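# Lay a towel flat beside a basket, two arms

## Task

Get the towel lying flat in a single layer on the table top, with at least a finger's width between it and the table edge, at least two fingers' width between it and the basket rim, and more than a hand's width between it and the column of either arm. The basket must end upright with all of its base resting on the table, no more than three fingers' width from its starting spot and turned roughly as it was. Release everything and pull the grippers away at the end; anything that stays in place only because the robot holds it does not count.

## Robot and tools

Robot: two arms, left_arm and right_arm, each with a parallel two-finger gripper. All poses use one shared scene frame. Its origin sits on the table surface midway between the arms, +x runs out over the table, +z is up, and left_arm is mounted on the +y side. The arm names do not match left and right in camera images. The reported hand position can be a little off, more so when an arm reaches far.

Gripper geometry: the fingers extend along the gripper's +z axis and close along its y axis. The reported position is the point between the pads, about 1 cm short of the fingertips.

Row format (shared by both motion tools): one flat list of 16 numbers covering both arms, even if only one moves. First left_arm: x, y, z in metres, then quaternion qw, qx, qy, qz (w first), then opening; then the same eight for right_arm. Position and quaternion are absolute targets in the scene frame, not offsets. Opening ranges from -1 (closed) to +1 (fully open, 0.093 m). To hold an orientation, repeat the same target quaternion every time rather than copying a possibly drifted reported one. To keep an arm still, resend its last reported full pose and the opening it should keep.

execute_actions(actions): a list of up to 15 actions. Each action is a table of up to 15 rows, each row applied for one step of 1/30 s. If a table has fewer rows, its last row is held for the remaining steps. An empty list just returns the current state and images. A target more than 0.6 m from the gripper's current position along any of that gripper's own axes makes the action rejected for both arms. If any action is malformed, or the first fails that check against the latest reported state, nothing runs.

move(target, speed, blocking): target is one 16-number row as above, an absolute pose per arm. Each gripper travels a straight line toward it, and both paths finish together, taking 0.5 to 10 s; longer paths are cut off at 10 s. speed is the top path speed in m/s, 0.002 to 0.5 (default 0.25); rotation is capped at twice that in rad/s. Rotation takes the shorter way. The opening is sent when the move starts. Paths do not avoid obstacles or the other arm, and grippers may lag, wander, or overshoot the speed, especially with a nearly straight arm. Faster contact hits harder, and aiming further past a contact presses harder. With blocking=false you get a result after 0.5 s while motion continues; use wait(0) to check, and call wait or stop before sending new rows or moves. The result adds a "move:" line giving the ending (done, off_target, moving, held, fault) and any limits (paced: the pose sent was clipped; held: a check blocked some steps, after which the arm may jump faster), plus each gripper's distance from its target. If only one arm is named, the other finished at rest.

wait(seconds): 0 to 10; lets time pass with each arm holding its last command, returning early if a running move ends.

stop(): brakes a running move; it needs stopping distance, more at speed. Fingers keep moving.

zoom_image(camera, region): closer look at a part of a camera's latest image. Cameras: cam_head_left, cam_head_right, cam_high, cam_low, cam_left_wrist, cam_right_wrist, all 504x504. region is [x0, y0, x1, y1] in pixels from the top-left, at most 504 by 504.

finished_scene(scene): give the current scene number to end it; irreversible, and the goal must already hold and keep holding. Its result reports success and the next task.

Controller behaviour: each step the commanded pose is clipped to within 70 mm and 16 degrees of the measured one, and damped inverse kinematics favours position over orientation. Far targets may need several actions; after an action the arm stops at its last clipped pose. Joint friction can leave the gripper up to about 31 mm short, so very small commands may not move it. "Hand target" lines show the pose currently being driven toward. "pose unreachable" means the clearance check altered or blocked that arm's command. Elbows cannot fully straighten. Joint ranges (rad): waist -2.618 to 3.054, shoulder 0 to 3.142, elbow 0 to 3.142, wrist pitch -1.571 to 1.571, wrist yaw -1.571 to 1.571, wrist roll -2.094 to 2.094.

Grip readings: grip_measured is the finger motor position on the same -1 to +1 scale. Pads touch each other near -0.94; each millimetre of object width adds about 0.0208. Readings carry a fixed per-gripper bias of up to about 0.02. Commanding further below the object's reading squeezes harder, up to roughly 50 to 62 N per pad (less on thin parts under about 5 mm). Keep sending the closing value to keep the hold. The last number of each arm's Joint positions list is the opening in metres, bottoming at zero.

Camera calibration lines give K, distortion and T_world_to_cam (world to camera, metres); fixed cameras can be off by a couple of degrees and millimetres, and results list any camera whose numbers changed. Joint torques are raw drive outputs with offsets and noise.

Avoid: knocking or placing anything off the table (fails the task); arms hitting or pushing each other hard (can end the scene); drops, slips, slams and very hard pushes. A held part may occasionally be tugged briefly. Holding loads heats motors: MOTOR HOT appears at 75 °C, at 90 °C that arm halts for 10 s, and at 100 °C it goes limp and falls; these show as OVER-TEMPERATURE FAULT lines. The robot holds its last command while you compose replies, so keep responses concise.

Each tool is called after "Emit:" as a command line: name --argument value for each argument, lists and objects as JSON in quotes; but a table of rows of numbers goes row by row, as --pt "numbers of a row", without its own name.

## Session

Emit:
execute_actions --actions '[]'

Scene clock: 0.00 s.
left_arm: end_effector_position=(+0.0990, +0.5464, +0.3423) grip_measured=+1.000 end_effector_quat_wxyz=(+0.552, -0.154, +0.816, +0.075) | right_arm: end_effector_position=(+0.4380, -0.6958, +0.2993) grip_measured=+0.997 end_effector_quat_wxyz=(+0.650, -0.318, +0.611, -0.320)
Joint positions: left_arm=[ 1.533  1.121  1.384 -1.392  1.138  1.039  0.093] | right_arm=[-1.038  1.891  1.327  0.659 -1.017 -0.856  0.093]
Joint velocities: left_arm=[-0.012  0.002  0.037  0.007 -0.066 -0.051  0.   ] | right_arm=[-0.022  0.007  0.007  0.037  0.051 -0.022 -0.   ]
Joint torques (N m, as the arm reports them, + toward a larger angle): no reading
Motor temperatures (°C, as the motors report them): left_arm=[25 25 23 23 25 25] | right_arm=[26 23 26 27 23 25]
Hand target (left_arm): +0.099, +0.546, +0.342; +0.552, -0.154, +0.816, +0.075
Hand target (right_arm): +0.438, -0.696, +0.299; +0.650, -0.318, +0.611, -0.320

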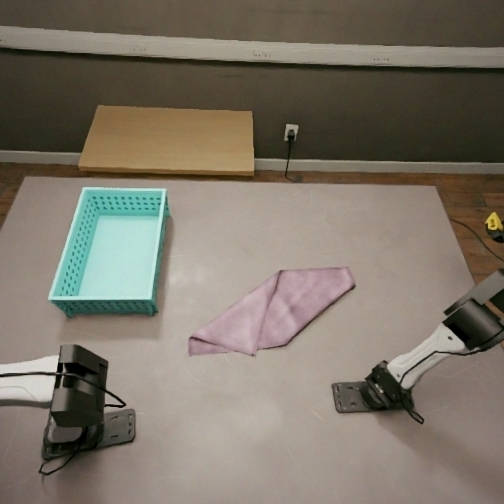

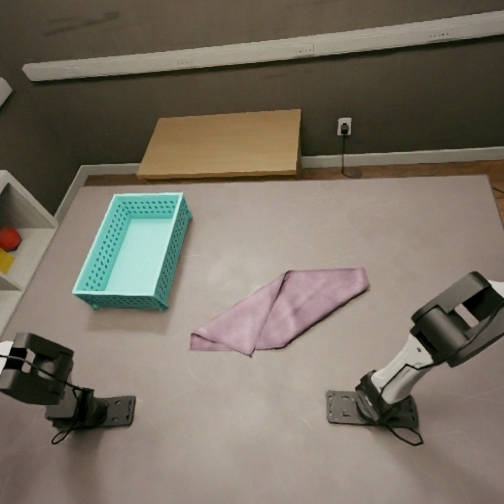

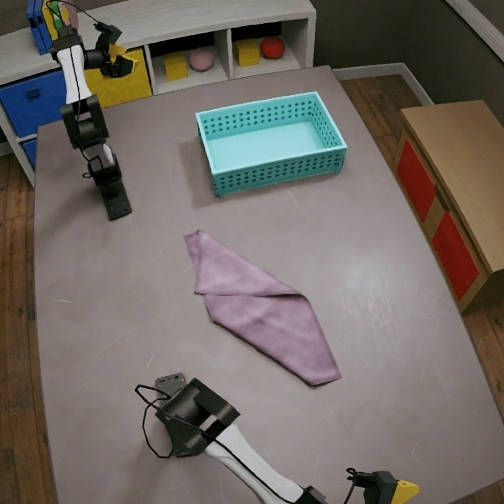

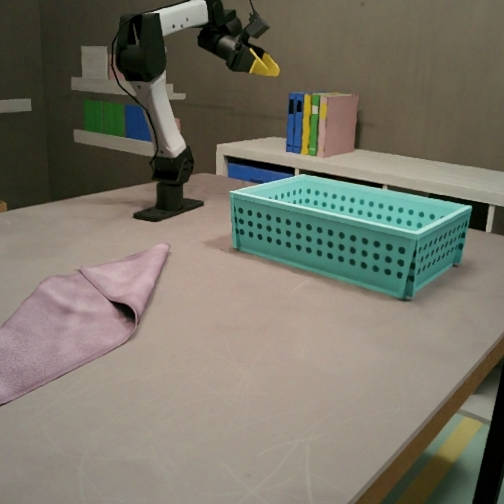

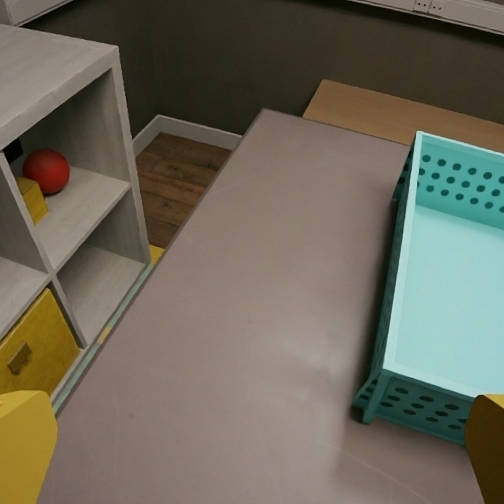

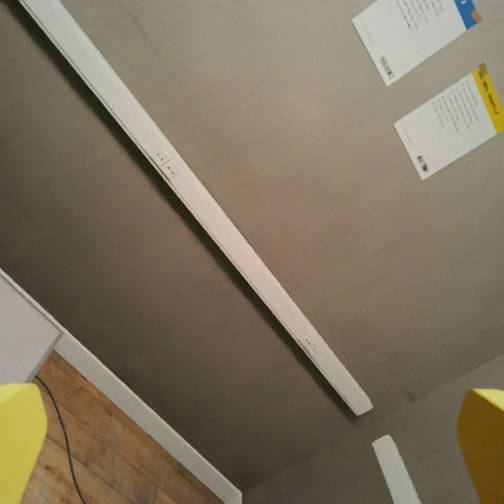

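Emit:
zoom_image --camera "cam_head_left" --region '[170, 220, 370, 420]'

Emit:
zoom_image --camera "cam_high" --region '[160, 210, 360, 410]'

Emit:
zoom_image --camera "cam_low" --region '[0, 220, 200, 420]'

Region (170, 220, 370, 420) of cam_head_left's 504x504 image, scaled by 2.520, with more detail than that image has.

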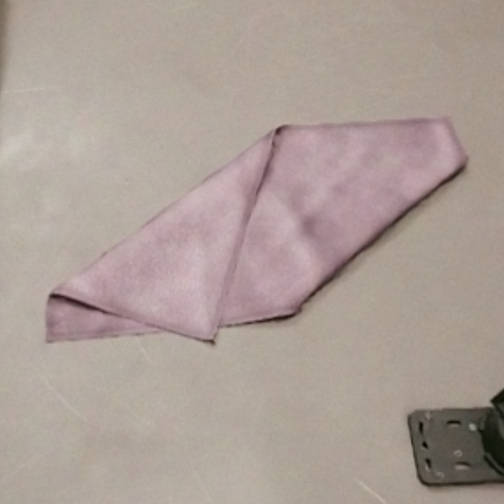

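Region (160, 210, 360, 410) of cam_high's 504x504 image, scaled by 2.520, with more detail than that image has.

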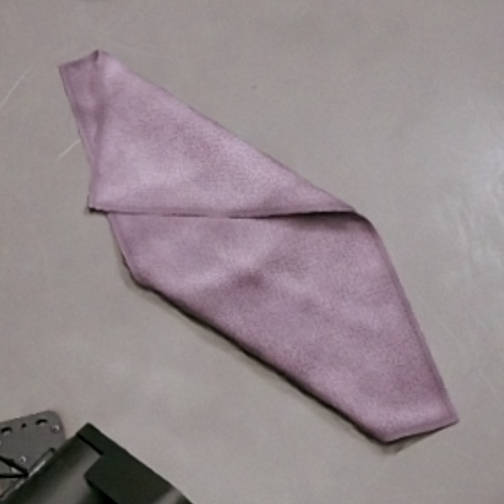

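Region (0, 220, 200, 420) of cam_low's 504x504 image, scaled by 2.520, with more detail than that image has.

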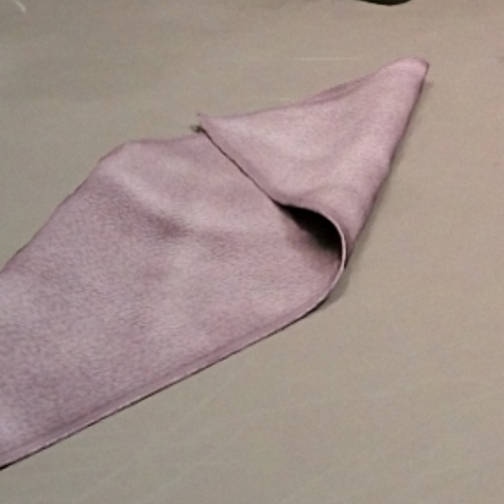

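Emit:
move --target '[0.22,0.15,0.25,0,0.3,0.954,0,0.0, 0.40,-0.40,0.15,0,-0.423,0.906,0,0.0]' --speed 0.35

Emit:
move --target '[0.125,-0.063,0.08,0,0.515,0.857,0,0.0, 0.405,-0.372,0.08,0,-0.423,0.906,0,0.0]' --speed 0.3

Scene clock: 76.43 s.
left_arm: end_effector_position=(+0.2289, +0.1491, +0.2480) grip_measured=+0.003 end_effector_quat_wxyz=(+0.104, +0.284, +0.952, -0.052) | right_arm: end_effector_position=(+0.3940, -0.3981, +0.1548) grip_measured=+0.003 end_effector_quat_wxyz=(+0.005, -0.424, +0.906, -0.002)
Joint positions: left_arm=[-0.786  1.638  1.836 -1.538  0.03  -0.047  0.045] | right_arm=[-0.178  1.88   1.768 -1.448 -0.002 -1.012  0.045]
Joint velocities: left_arm=[-0.002 -0.017 -0.002  0.037  0.007  0.007  0.001] | right_arm=[-0.007  0.012 -0.007 -0.007  0.007  0.037  0.   ]
Joint torques (N m, as the arm reports them, + toward a larger angle): left_arm=[-0.78 -6.27  8.97  0.7   0.12  0.05] | right_arm=[ 0.66 -8.42  8.73  0.25 -0.03  0.04]
Motor temperatures (°C, as the motors report them): left_arm=[25 25 29 25 26 25] | right_arm=[26 36 34 33 23 25]
Hand target (left_arm): +0.226, +0.146, +0.248; +0.095, +0.293, +0.950, -0.053
Hand target (right_arm): +0.395, -0.399, +0.153; -0.005, -0.422, +0.907, -0.003
Off the commanded pose (left_arm): 0.009 m, 13 deg.
Off the commanded pose (right_arm): 0.008 m, 1 deg.
joint sent to its limit (left arm) — the command would take joint 4 (wrist pitch) past its lower limit, so that joint was sent only as far as its limit.
move: off_target (left_arm)
camera_calibration (this result's frames):
cam_left_wrist: T_world_to_cam=[[-0.553511, -0.83172, 0.0432062, 0.240159], [-0.809297, 0.549387, 0.207877, 0.0910125], [-0.196632, 0.0800955, -0.9772, 0.356874], [0, 0, 0, 1]] pos_world=[0.27676, 0.12116, 0.319442]
cam_right_wrist: T_world_to_cam=[[0.780198, -0.625532, -0.000323055, -0.556592], [-0.568713, -0.709545, 0.416066, -0.0804579], [-0.260492, -0.32443, -0.909334, 0.196581], [0, 0, 0, 1]] pos_world=[0.439702, -0.341478, 0.212054]

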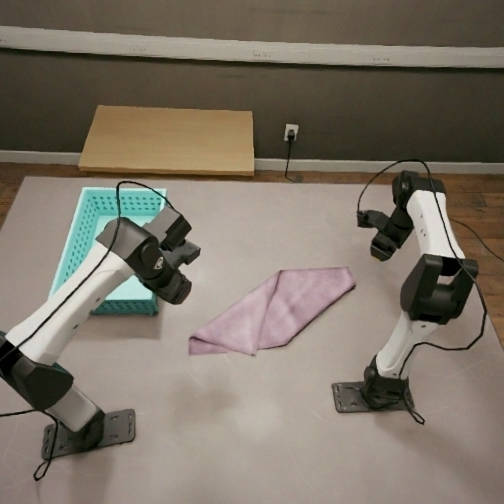

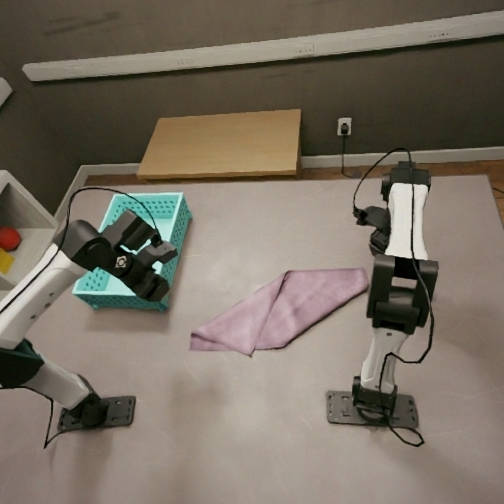

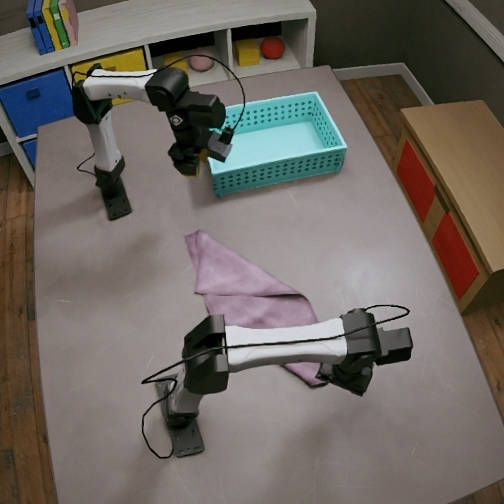

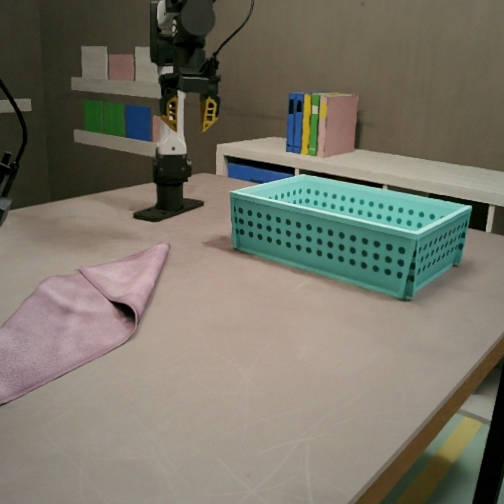

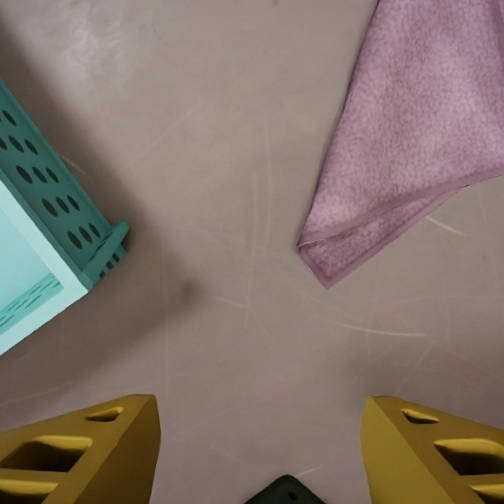

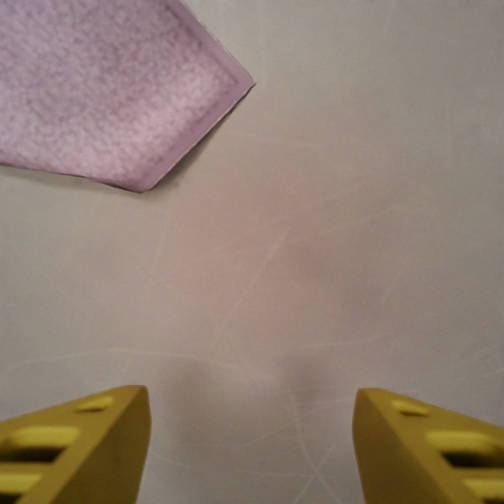

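Scene clock: 78.00 s.
left_arm: end_effector_position=(+0.1257, -0.0648, +0.0786) grip_measured=+0.003 end_effector_quat_wxyz=(-0.004, +0.511, +0.860, -0.004) | right_arm: end_effector_position=(+0.4069, -0.3747, +0.0912) grip_measured=+0.003 end_effector_quat_wxyz=(+0.012, -0.421, +0.907, -0.006)
Joint positions: left_arm=[-1.364  2.233  1.99  -1.329  0.012 -0.129  0.045] | right_arm=[-0.109  1.905  1.548 -1.186 -0.002 -0.939  0.045]
Joint velocities: left_arm=[-0.012  0.012 -0.012 -0.051  0.037  0.007  0.   ] | right_arm=[ 0.007 -0.002 -0.007 -0.022  0.007  0.051 -0.001]
Joint torques (N m, as the arm reports them, + toward a larger angle): left_arm=[ -0.33 -12.28   9.13   0.3    0.07   0.02] | right_arm=[ 1.07 -8.78  6.11  0.45 -0.05  0.05]
Motor temperatures (°C, as the motors report them): left_arm=[25 26 29 25 26 25] | right_arm=[26 36 34 33 23 25]
Hand target (left_arm): +0.125, -0.066, +0.079; -0.006, +0.514, +0.858, -0.005
Hand target (right_arm): +0.403, -0.372, +0.080; -0.001, -0.423, +0.906, -0.000
Off the commanded pose (left_arm): 0.002 m, 1 deg.
Off the commanded pose (right_arm): 0.012 m, 2 deg.
move: off_target (right_arm)
camera_calibration (this result's frames):
cam_left_wrist: T_world_to_cam=[[-0.879276, -0.476068, 0.0152694, 0.0786474], [-0.424616, 0.797965, 0.427731, 0.11064], [-0.215814, 0.36961, -0.903777, 0.203556], [0, 0, 0, 1]] pos_world=[0.160062, -0.126081, 0.135444]
cam_right_wrist: T_world_to_cam=[[0.777234, -0.629086, 0.0125424, -0.553405], [-0.578655, -0.706813, 0.406908, -0.0241027], [-0.247115, -0.32352, -0.913383, 0.144975], [0, 0, 0, 1]] pos_world=[0.452004, -0.318273, 0.149166]

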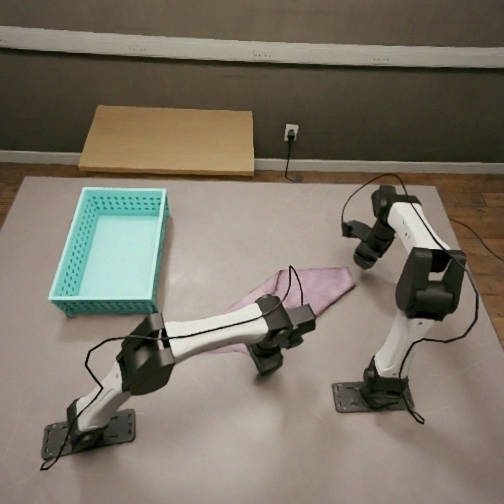

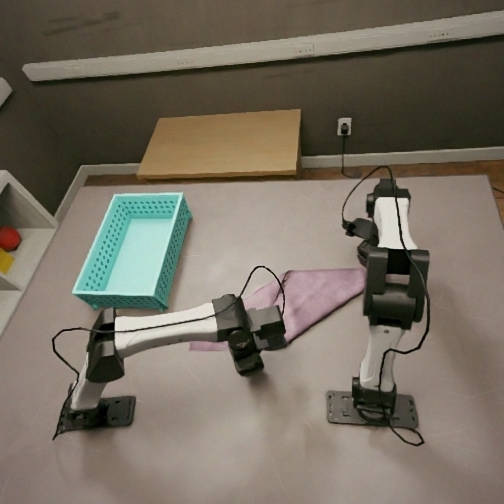

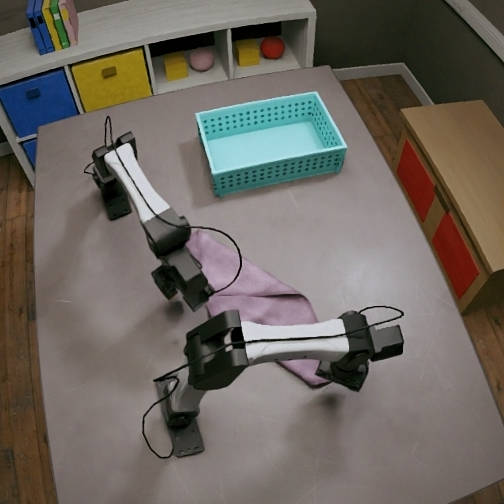

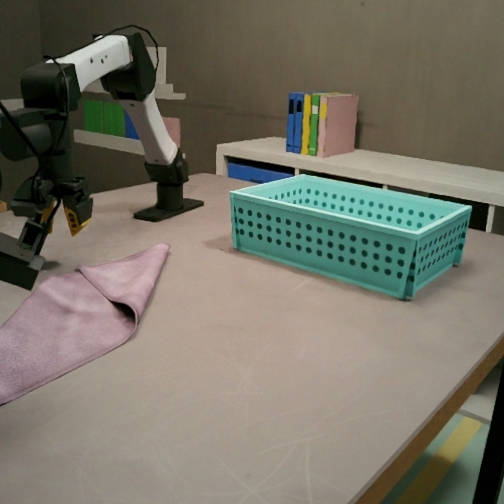

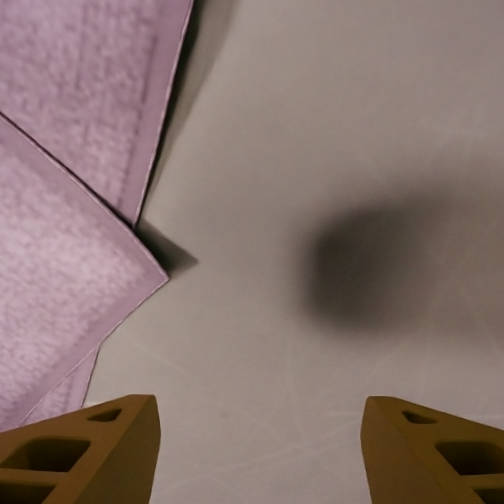

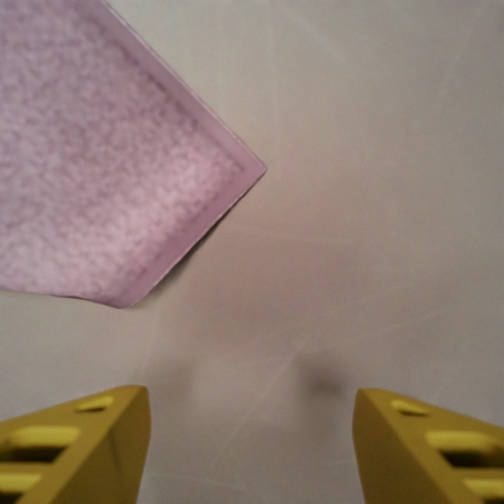

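Emit:
move --target '[0.158,-0.046,0.03,0,0.515,0.857,0,0.0, 0.428,-0.341,0.025,0,-0.423,0.906,0,0.0]' --speed 0.1

Scene clock: 93.93 s.
left_arm: end_effector_position=(+0.1546, -0.0490, +0.0348) grip_measured=+0.003 end_effector_quat_wxyz=(-0.001, +0.514, +0.858, -0.003) | right_arm: end_effector_position=(+0.4322, -0.3430, +0.0368) grip_measured=+0.003 end_effector_quat_wxyz=(+0.013, -0.422, +0.906, -0.005)
Joint positions: left_arm=[-1.291  2.233  1.815 -1.151  0.005 -0.05   0.045] | right_arm=[-0.023  2.038  1.517 -1.021 -0.002 -0.855  0.045]
Joint velocities: left_arm=[ 0.002  0.012 -0.002 -0.095 -0.007 -0.007 -0.001] | right_arm=[-0.007 -0.002 -0.017  0.007 -0.051  0.007 -0.   ]
Joint torques (N m, as the arm reports them, + toward a larger angle): left_arm=[  0.35 -12.72   6.07   0.55  -0.05   0.08] | right_arm=[ 0.89 -9.79  5.99  0.5  -0.05  0.03]
Motor temperatures (°C, as the motors report them): left_arm=[25 33 31 24 26 25] | right_arm=[26 35 33 31 23 25]
Hand target (left_arm): +0.159, -0.046, +0.030; +0.001, +0.515, +0.857, +0.001
Hand target (right_arm): +0.427, -0.341, +0.025; -0.000, -0.423, +0.906, -0.001
Off the commanded pose (left_arm): 0.007 m, 0 deg.
Off the commanded pose (right_arm): 0.013 m, 2 deg.
move: off_target (right_arm)
camera_calibration (this result's frames):
cam_left_wrist: T_world_to_cam=[[-0.882439, -0.470345, 0.00878755, 0.113278], [-0.422806, 0.801161, 0.423528, 0.129154], [-0.206245, 0.370022, -0.90584, 0.162975], [0, 0, 0, 1]] pos_world=[0.188181, -0.110498, 0.0919331]
cam_right_wrist: T_world_to_cam=[[0.778441, -0.627606, 0.0118875, -0.552459], [-0.5777, -0.708876, 0.404669, 0.0339761], [-0.245546, -0.321879, -0.914386, 0.111652], [0, 0, 0, 1]] pos_world=[0.4771, -0.286703, 0.0949109]

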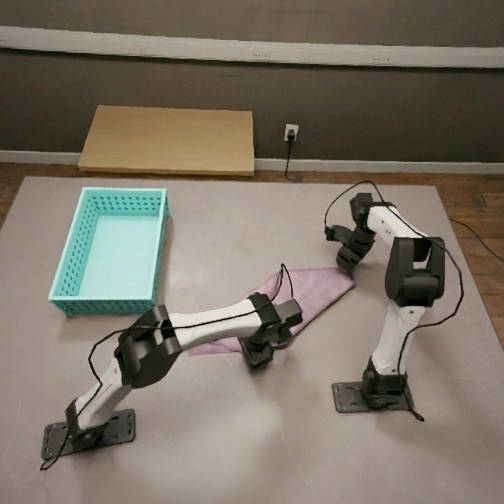

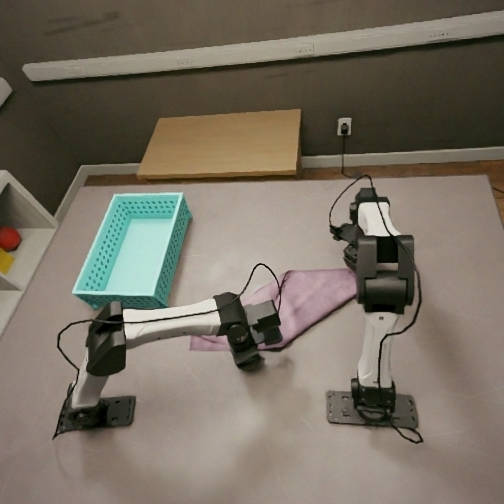

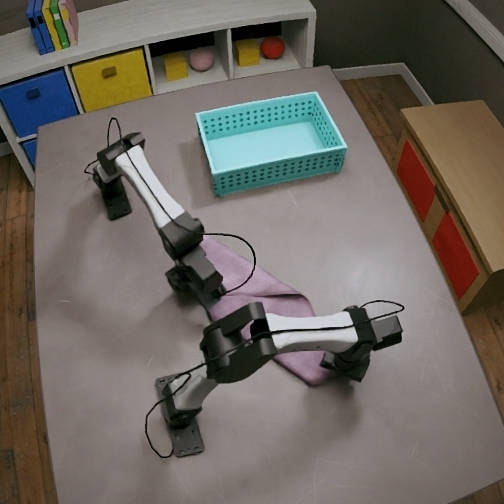

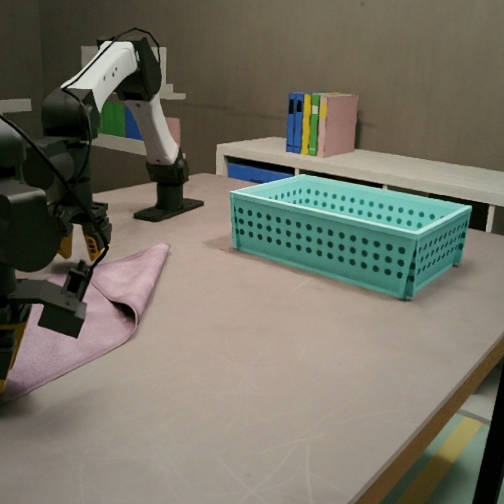

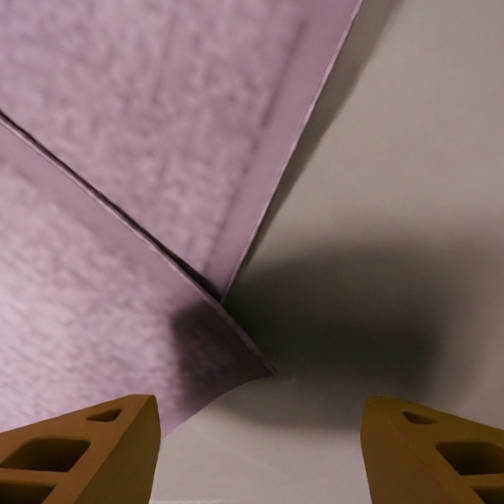

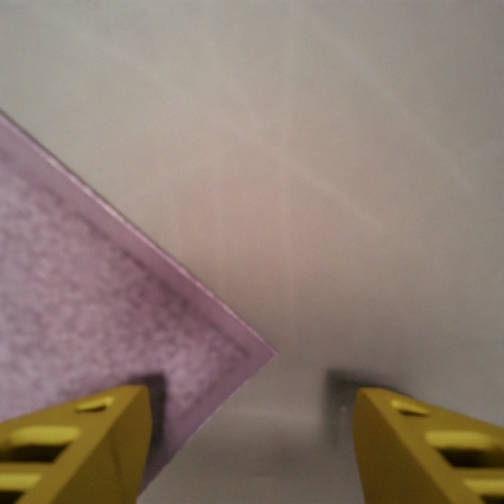

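Emit:
move --target '[0.162,-0.049,0.008,0,0.515,0.857,0,0.0, 0.423,-0.339,-0.002,0,-0.423,0.906,0,0.0]' --speed 0.05

Scene clock: 105.67 s.
left_arm: end_effector_position=(+0.1570, -0.0541, +0.0205) grip_measured=+0.003 end_effector_quat_wxyz=(+0.006, +0.516, +0.857, -0.007) | right_arm: end_effector_position=(+0.4280, -0.3431, +0.0105) grip_measured=+0.003 end_effector_quat_wxyz=(+0.012, -0.420, +0.907, -0.004)
Joint positions: left_arm=[-1.291  2.252  1.788 -1.09   0.005 -0.044  0.045] | right_arm=[-0.023  2.058  1.436 -0.923 -0.002 -0.85   0.045]
Joint velocities: left_arm=[-0.012 -0.012  0.017 -0.037  0.022  0.007  0.   ] | right_arm=[-0.002  0.002  0.012 -0.081 -0.051  0.007 -0.   ]
Joint torques (N m, as the arm reports them, + toward a larger angle): left_arm=[  0.76 -11.53   6.25   0.6   -0.03   0.06] | right_arm=[ 1.24 -9.7   5.86  0.53 -0.06  0.05]
Motor temperatures (°C, as the motors report them): left_arm=[25 37 30 24 26 26] | right_arm=[26 36 32 30 23 25]
Hand target (left_arm): +0.162, -0.049, +0.008; +0.000, +0.515, +0.857, +0.000
Hand target (right_arm): +0.422, -0.339, -0.001; -0.000, -0.423, +0.906, -0.000
Off the commanded pose (left_arm): 0.014 m, 1 deg.
Off the commanded pose (right_arm): 0.014 m, 2 deg.
move: off_target (left_arm, right_arm)
camera_calibration (this result's frames):
cam_left_wrist: T_world_to_cam=[[-0.88518, -0.465153, 0.00945662, 0.113838], [-0.421147, 0.809744, 0.408596, 0.140734], [-0.197717, 0.357698, -0.912666, 0.150552], [0, 0, 0, 1]] pos_world=[0.189804, -0.114858, 0.0788236]
cam_right_wrist: T_world_to_cam=[[0.775349, -0.631458, 0.00974758, -0.548901], [-0.58012, -0.706042, 0.406159, 0.0441158], [-0.24959, -0.32057, -0.91375, 0.088767], [0, 0, 0, 1]] pos_world=[0.473337, -0.287004, 0.0685433]

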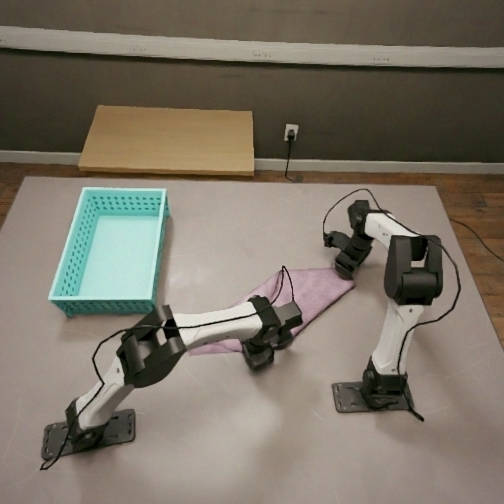

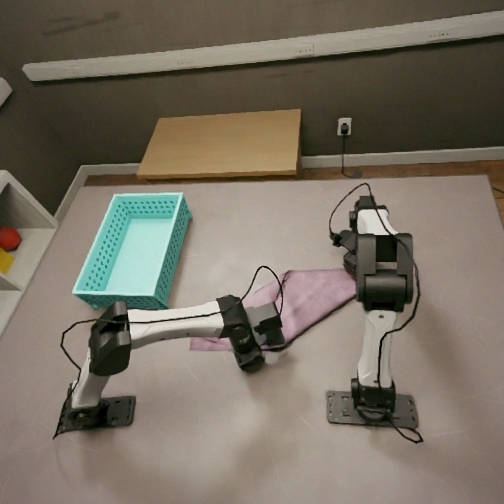

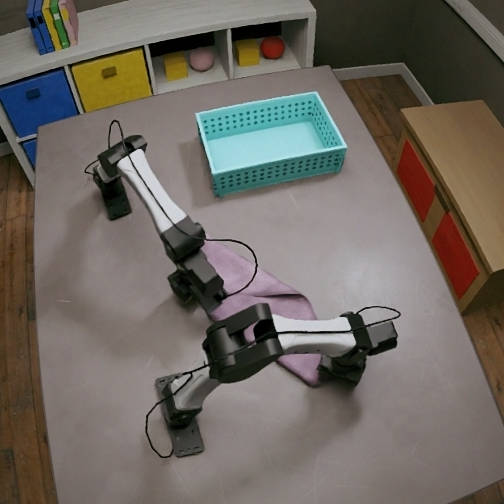

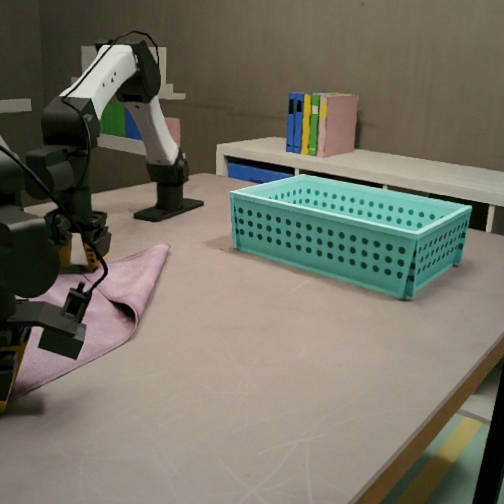

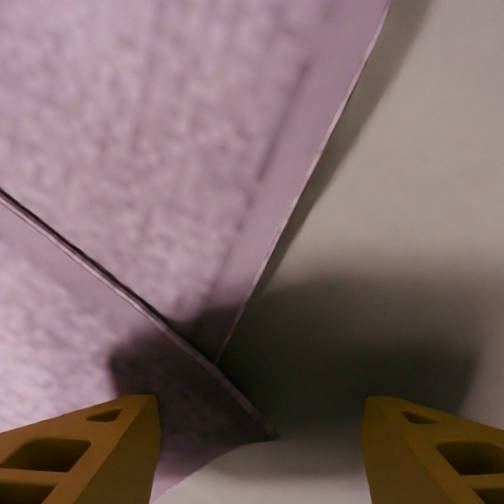

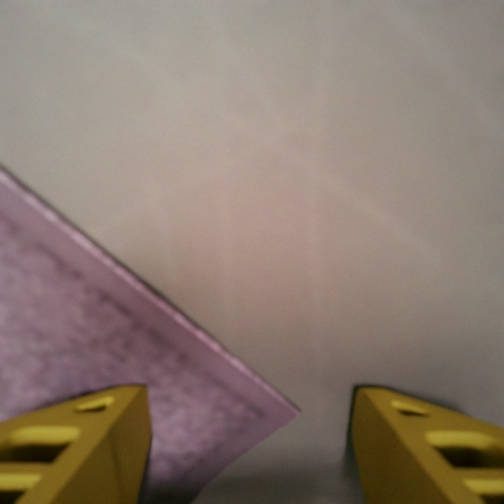

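Emit:
move --target '[0.167,-0.039,0.0,0,0.515,0.857,0,0.0, 0.423,-0.339,-0.005,0,-0.423,0.906,0,-1]' --speed 0.04

Scene clock: 110.23 s.
left_arm: end_effector_position=(+0.1581, -0.0531, +0.0184) grip_measured=+0.002 end_effector_quat_wxyz=(+0.011, +0.520, +0.854, -0.018) | right_arm: end_effector_position=(+0.4316, -0.3431, +0.0106) grip_measured=-0.994 end_effector_quat_wxyz=(+0.019, -0.420, +0.907, -0.007)
Joint positions: left_arm=[-1.283  2.233  1.749 -1.049  0.019 -0.026  0.045] | right_arm=[-0.023  2.058  1.436 -0.908 -0.002 -0.85   0.   ]
Joint velocities: left_arm=[-0.002 -0.022 -0.002  0.037  0.007 -0.037  0.   ] | right_arm=[ 0.002 -0.022 -0.002 -0.037 -0.022  0.037  0.   ]
Joint torques (N m, as the arm reports them, + toward a larger angle): left_arm=[  1.53 -11.17   4.08   0.7   -0.17   0.04] | right_arm=[ 1.25 -9.29  5.4   0.58 -0.06  0.06]
Motor temperatures (°C, as the motors report them): left_arm=[25 38 30 24 26 26] | right_arm=[26 36 32 30 23 25]
Hand target (left_arm): +0.166, -0.039, +0.000; -0.000, +0.515, +0.857, +0.000
Hand target (right_arm): +0.422, -0.339, -0.004; -0.000, -0.423, +0.906, -0.000
Off the commanded pose (left_arm): 0.025 m, 2 deg.
Off the commanded pose (right_arm): 0.018 m, 2 deg.
move: off_target (left_arm, right_arm)
camera_calibration (this result's frames):
cam_left_wrist: T_world_to_cam=[[-0.889685, -0.455979, 0.0232954, 0.116165], [-0.411615, 0.823112, 0.391228, 0.140788], [-0.197566, 0.338481, -0.919999, 0.147617], [0, 0, 0, 1]] pos_world=[0.190465, -0.112881, 0.0780207]
cam_right_wrist: T_world_to_cam=[[0.774879, -0.631758, 0.021108, -0.551678], [-0.586364, -0.705928, 0.397295, 0.0490304], [-0.236093, -0.320232, -0.917448, 0.0841259], [0, 0, 0, 1]] pos_world=[0.476095, -0.286975, 0.0693464]

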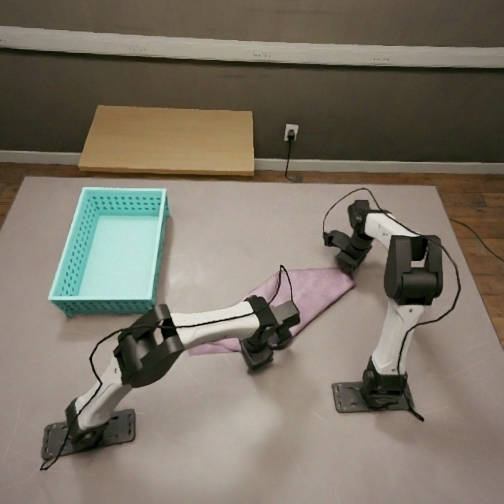

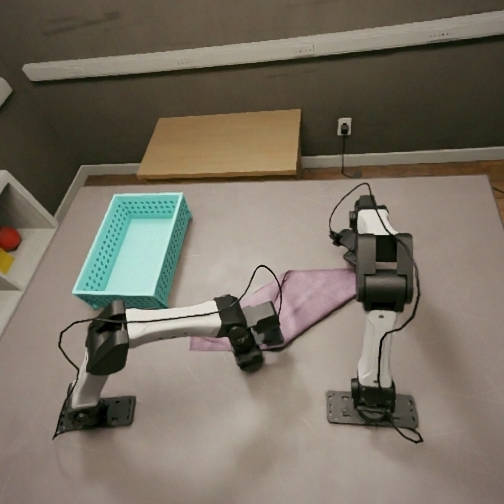

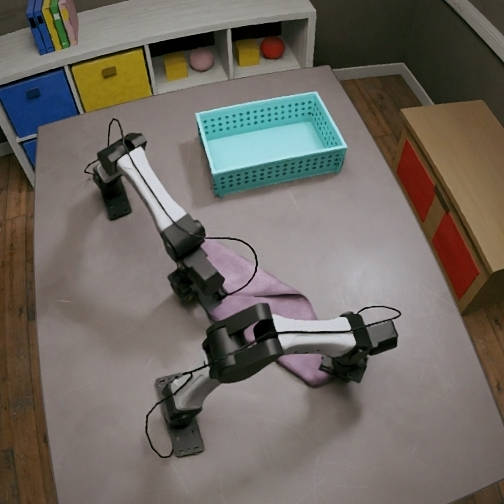

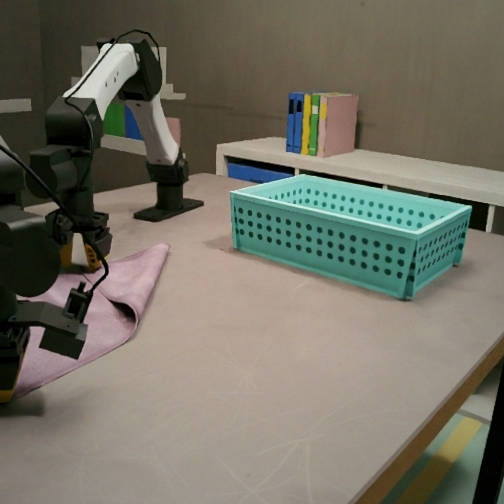

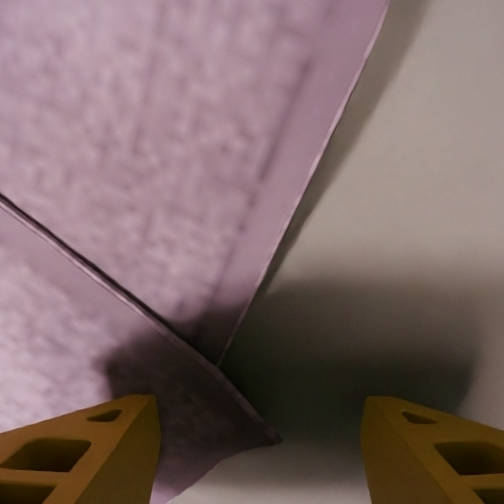

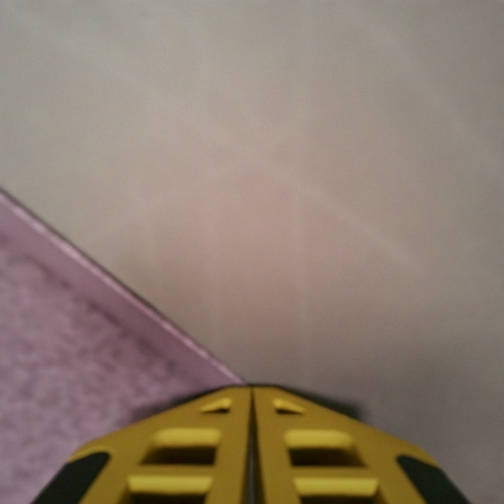

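Emit:
move --target '[0.140,-0.056,0.045,0.133,0.497,0.828,0.222,-0.3, 0.445,-0.356,0.04,-0.109,-0.408,0.875,0.235,-0.3]' --speed 0.15

Emit:
move --target '[0.140,-0.056,0.008,0.133,0.497,0.828,0.222,-0.3, 0.443,-0.355,0.004,-0.109,-0.408,0.875,0.235,-0.3]' --speed 0.04

Scene clock: 129.23 s.
left_arm: end_effector_position=(+0.1409, -0.0559, +0.0474) grip_measured=-0.297 end_effector_quat_wxyz=(+0.136, +0.496, +0.832, +0.208) | right_arm: end_effector_position=(+0.4446, -0.3543, +0.0427) grip_measured=-0.303 end_effector_quat_wxyz=(-0.056, -0.408, +0.890, +0.197)
Joint positions: left_arm=[-1.513  2.335  1.953 -1.315 -0.488 -0.306  0.031] | right_arm=[-0.165  2.425  2.108 -1.566 -0.273 -1.027  0.031]
Joint velocities: left_arm=[ 0.002  0.007  0.002 -0.081  0.051  0.007  0.001] | right_arm=[-0.027 -0.007  0.017  0.051 -0.081  0.081 -0.   ]
Joint torques (N m, as the arm reports them, + toward a larger angle): left_arm=[ -0.8  -11.64   8.82  -0.08  -0.38  -0.17] | right_arm=[ -0.17 -12.52   8.11  -0.47  -0.35  -0.08]
Motor temperatures (°C, as the motors report them): left_arm=[25 40 29 24 26 26] | right_arm=[26 36 32 30 23 25]
Hand target (left_arm): +0.138, -0.055, +0.043; +0.131, +0.497, +0.829, +0.220
Hand target (right_arm): +0.446, -0.355, +0.040; -0.056, -0.405, +0.890, +0.204
Off the commanded pose (left_arm): 0.003 m, 2 deg.
Off the commanded pose (right_arm): 0.003 m, 8 deg.
joint sent to its limit (right arm) — the command would take joint 4 (wrist pitch) past its lower limit, so that joint was sent only as far as its limit.
move: off_target (right_arm)
camera_calibration (this result's frames):
cam_left_wrist: T_world_to_cam=[[-0.771349, -0.419497, -0.478585, 0.108075], [-0.607284, 0.710076, 0.356368, 0.147571], [0.190337, 0.565521, -0.80247, 0.12423], [0, 0, 0, 1]] pos_world=[0.149335, -0.129705, 0.0988244]
cam_right_wrist: T_world_to_cam=[[0.71467, -0.571998, -0.402574, -0.503474], [-0.472908, -0.819205, 0.324439, -0.0514792], [-0.515369, -0.0414867, -0.855963, 0.33324], [0, 0, 0, 1]] pos_world=[0.507215, -0.316333, 0.099258]

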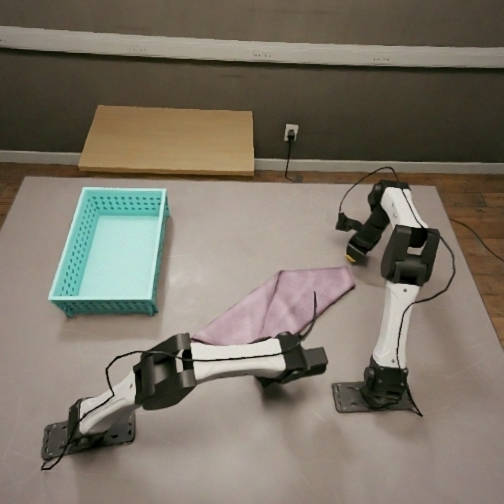

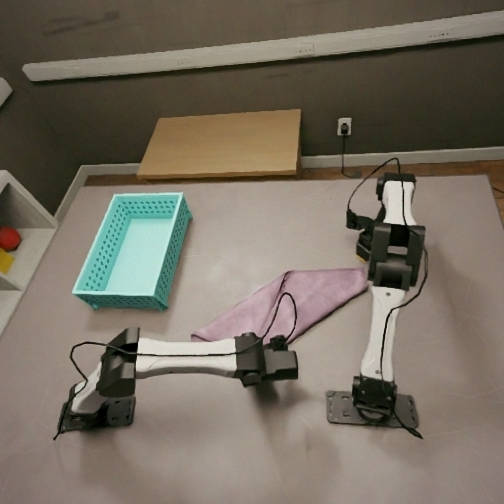

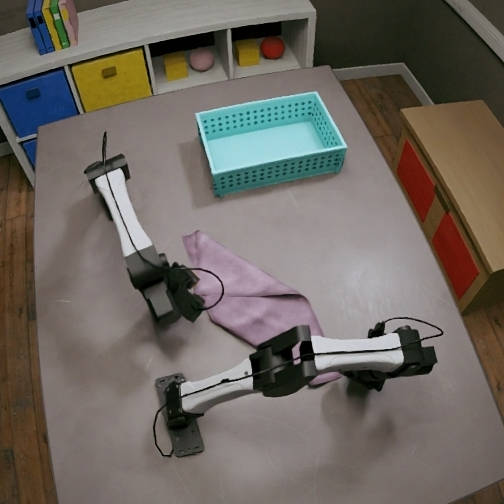

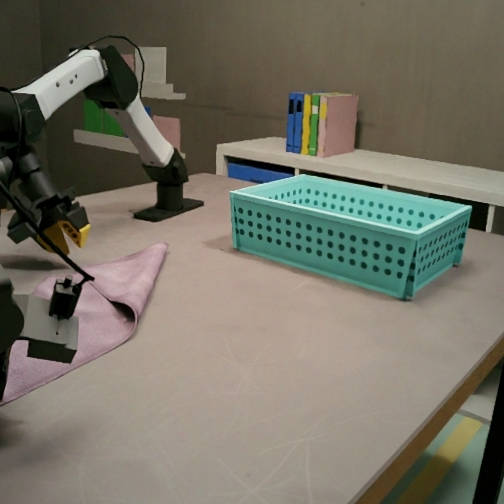

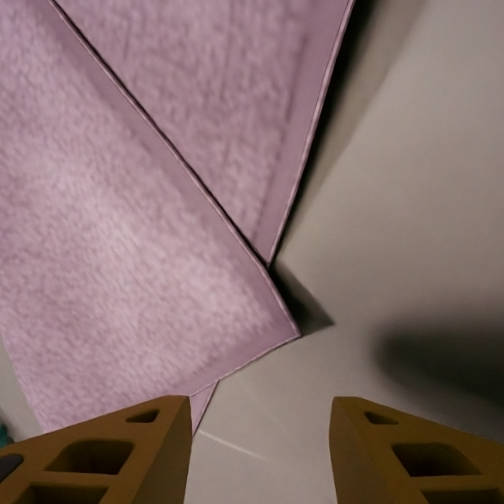

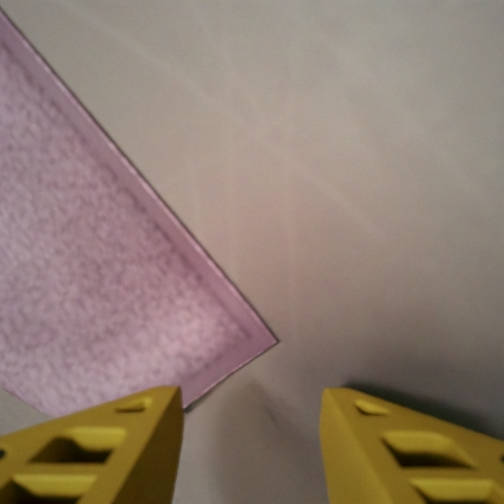

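Scene clock: 131.13 s.
left_arm: end_effector_position=(+0.1424, -0.0576, +0.0225) grip_measured=-0.297 end_effector_quat_wxyz=(+0.136, +0.496, +0.830, +0.214) | right_arm: end_effector_position=(+0.4427, -0.3540, +0.0159) grip_measured=-0.303 end_effector_quat_wxyz=(-0.082, -0.409, +0.883, +0.214)
Joint positions: left_arm=[-1.513  2.374  1.917 -1.249 -0.496 -0.306  0.031] | right_arm=[-0.165  2.512  2.138 -1.576 -0.273 -1.045  0.031]
Joint velocities: left_arm=[ 0.002 -0.002 -0.012  0.037  0.037 -0.037 -0.   ] | right_arm=[ 0.002  0.002 -0.017 -0.007 -0.007  0.007 -0.001]
Joint torques (N m, as the arm reports them, + toward a larger angle): left_arm=[ -0.74 -11.63   5.57   0.33  -0.38  -0.19] | right_arm=[ -0.05 -11.17   7.62  -0.48  -0.28  -0.11]
Motor temperatures (°C, as the motors report them): left_arm=[25 40 29 24 26 26] | right_arm=[26 36 32 30 23 25]
Hand target (left_arm): +0.140, -0.056, +0.008; +0.133, +0.497, +0.828, +0.222
Hand target (right_arm): +0.442, -0.355, +0.004; -0.090, -0.407, +0.881, +0.223
Off the commanded pose (left_arm): 0.015 m, 1 deg.
Off the commanded pose (right_arm): 0.012 m, 4 deg.
joint sent to its limit (right arm) — the command would take joint 4 (wrist pitch) past its lower limit, so that joint was sent only as far as its limit.
move: off_target (left_arm, right_arm)
camera_calibration (this result's frames):
cam_left_wrist: T_world_to_cam=[[-0.768951, -0.414132, -0.487042, 0.0968067], [-0.608797, 0.706879, 0.360122, 0.158516], [0.195142, 0.573425, -0.795678, 0.104546], [0, 0, 0, 1]] pos_world=[0.150542, -0.13191, 0.0732486]
cam_right_wrist: T_world_to_cam=[[0.697875, -0.555029, -0.452673, -0.498478], [-0.439918, -0.830937, 0.340612, -0.0624686], [-0.565192, -0.0385654, -0.824057, 0.331978], [0, 0, 0, 1]] pos_world=[0.508026, -0.315774, 0.0691988]

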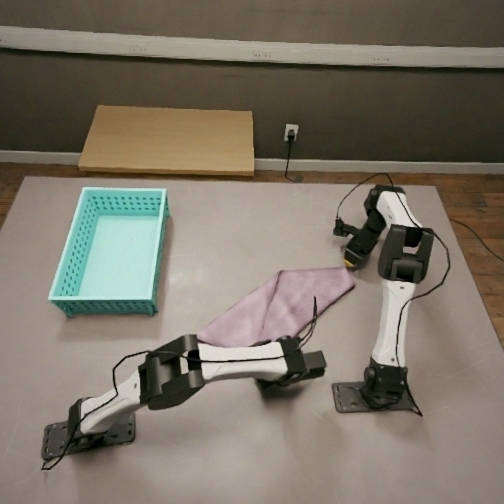

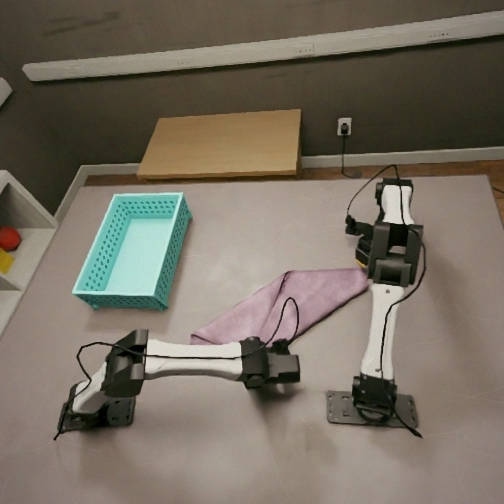

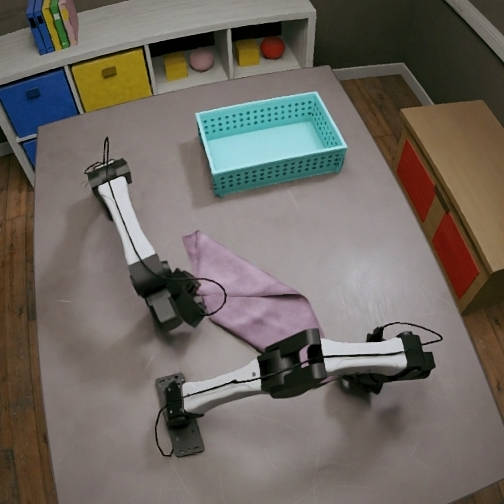

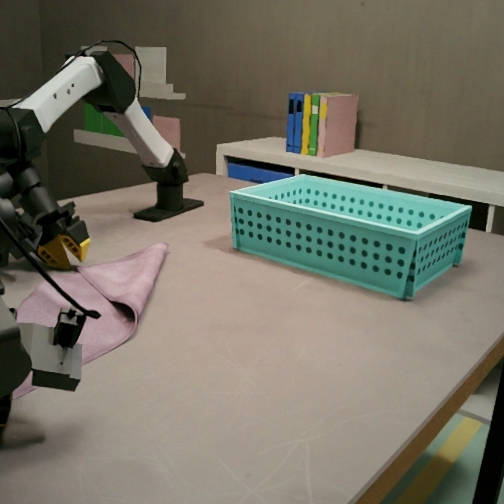

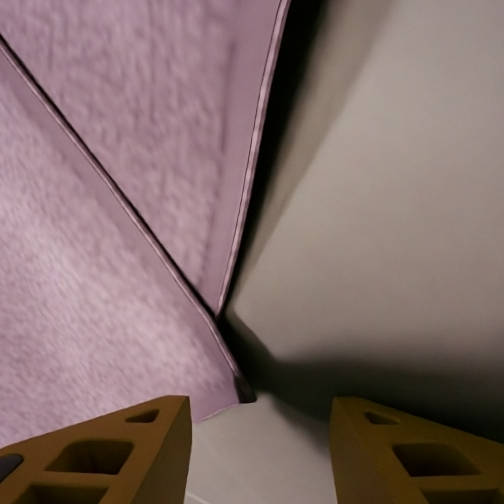

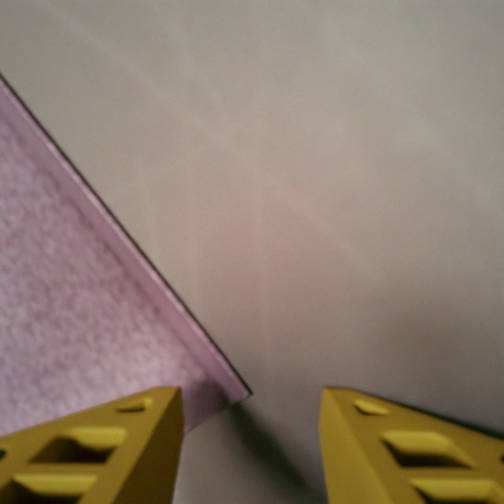

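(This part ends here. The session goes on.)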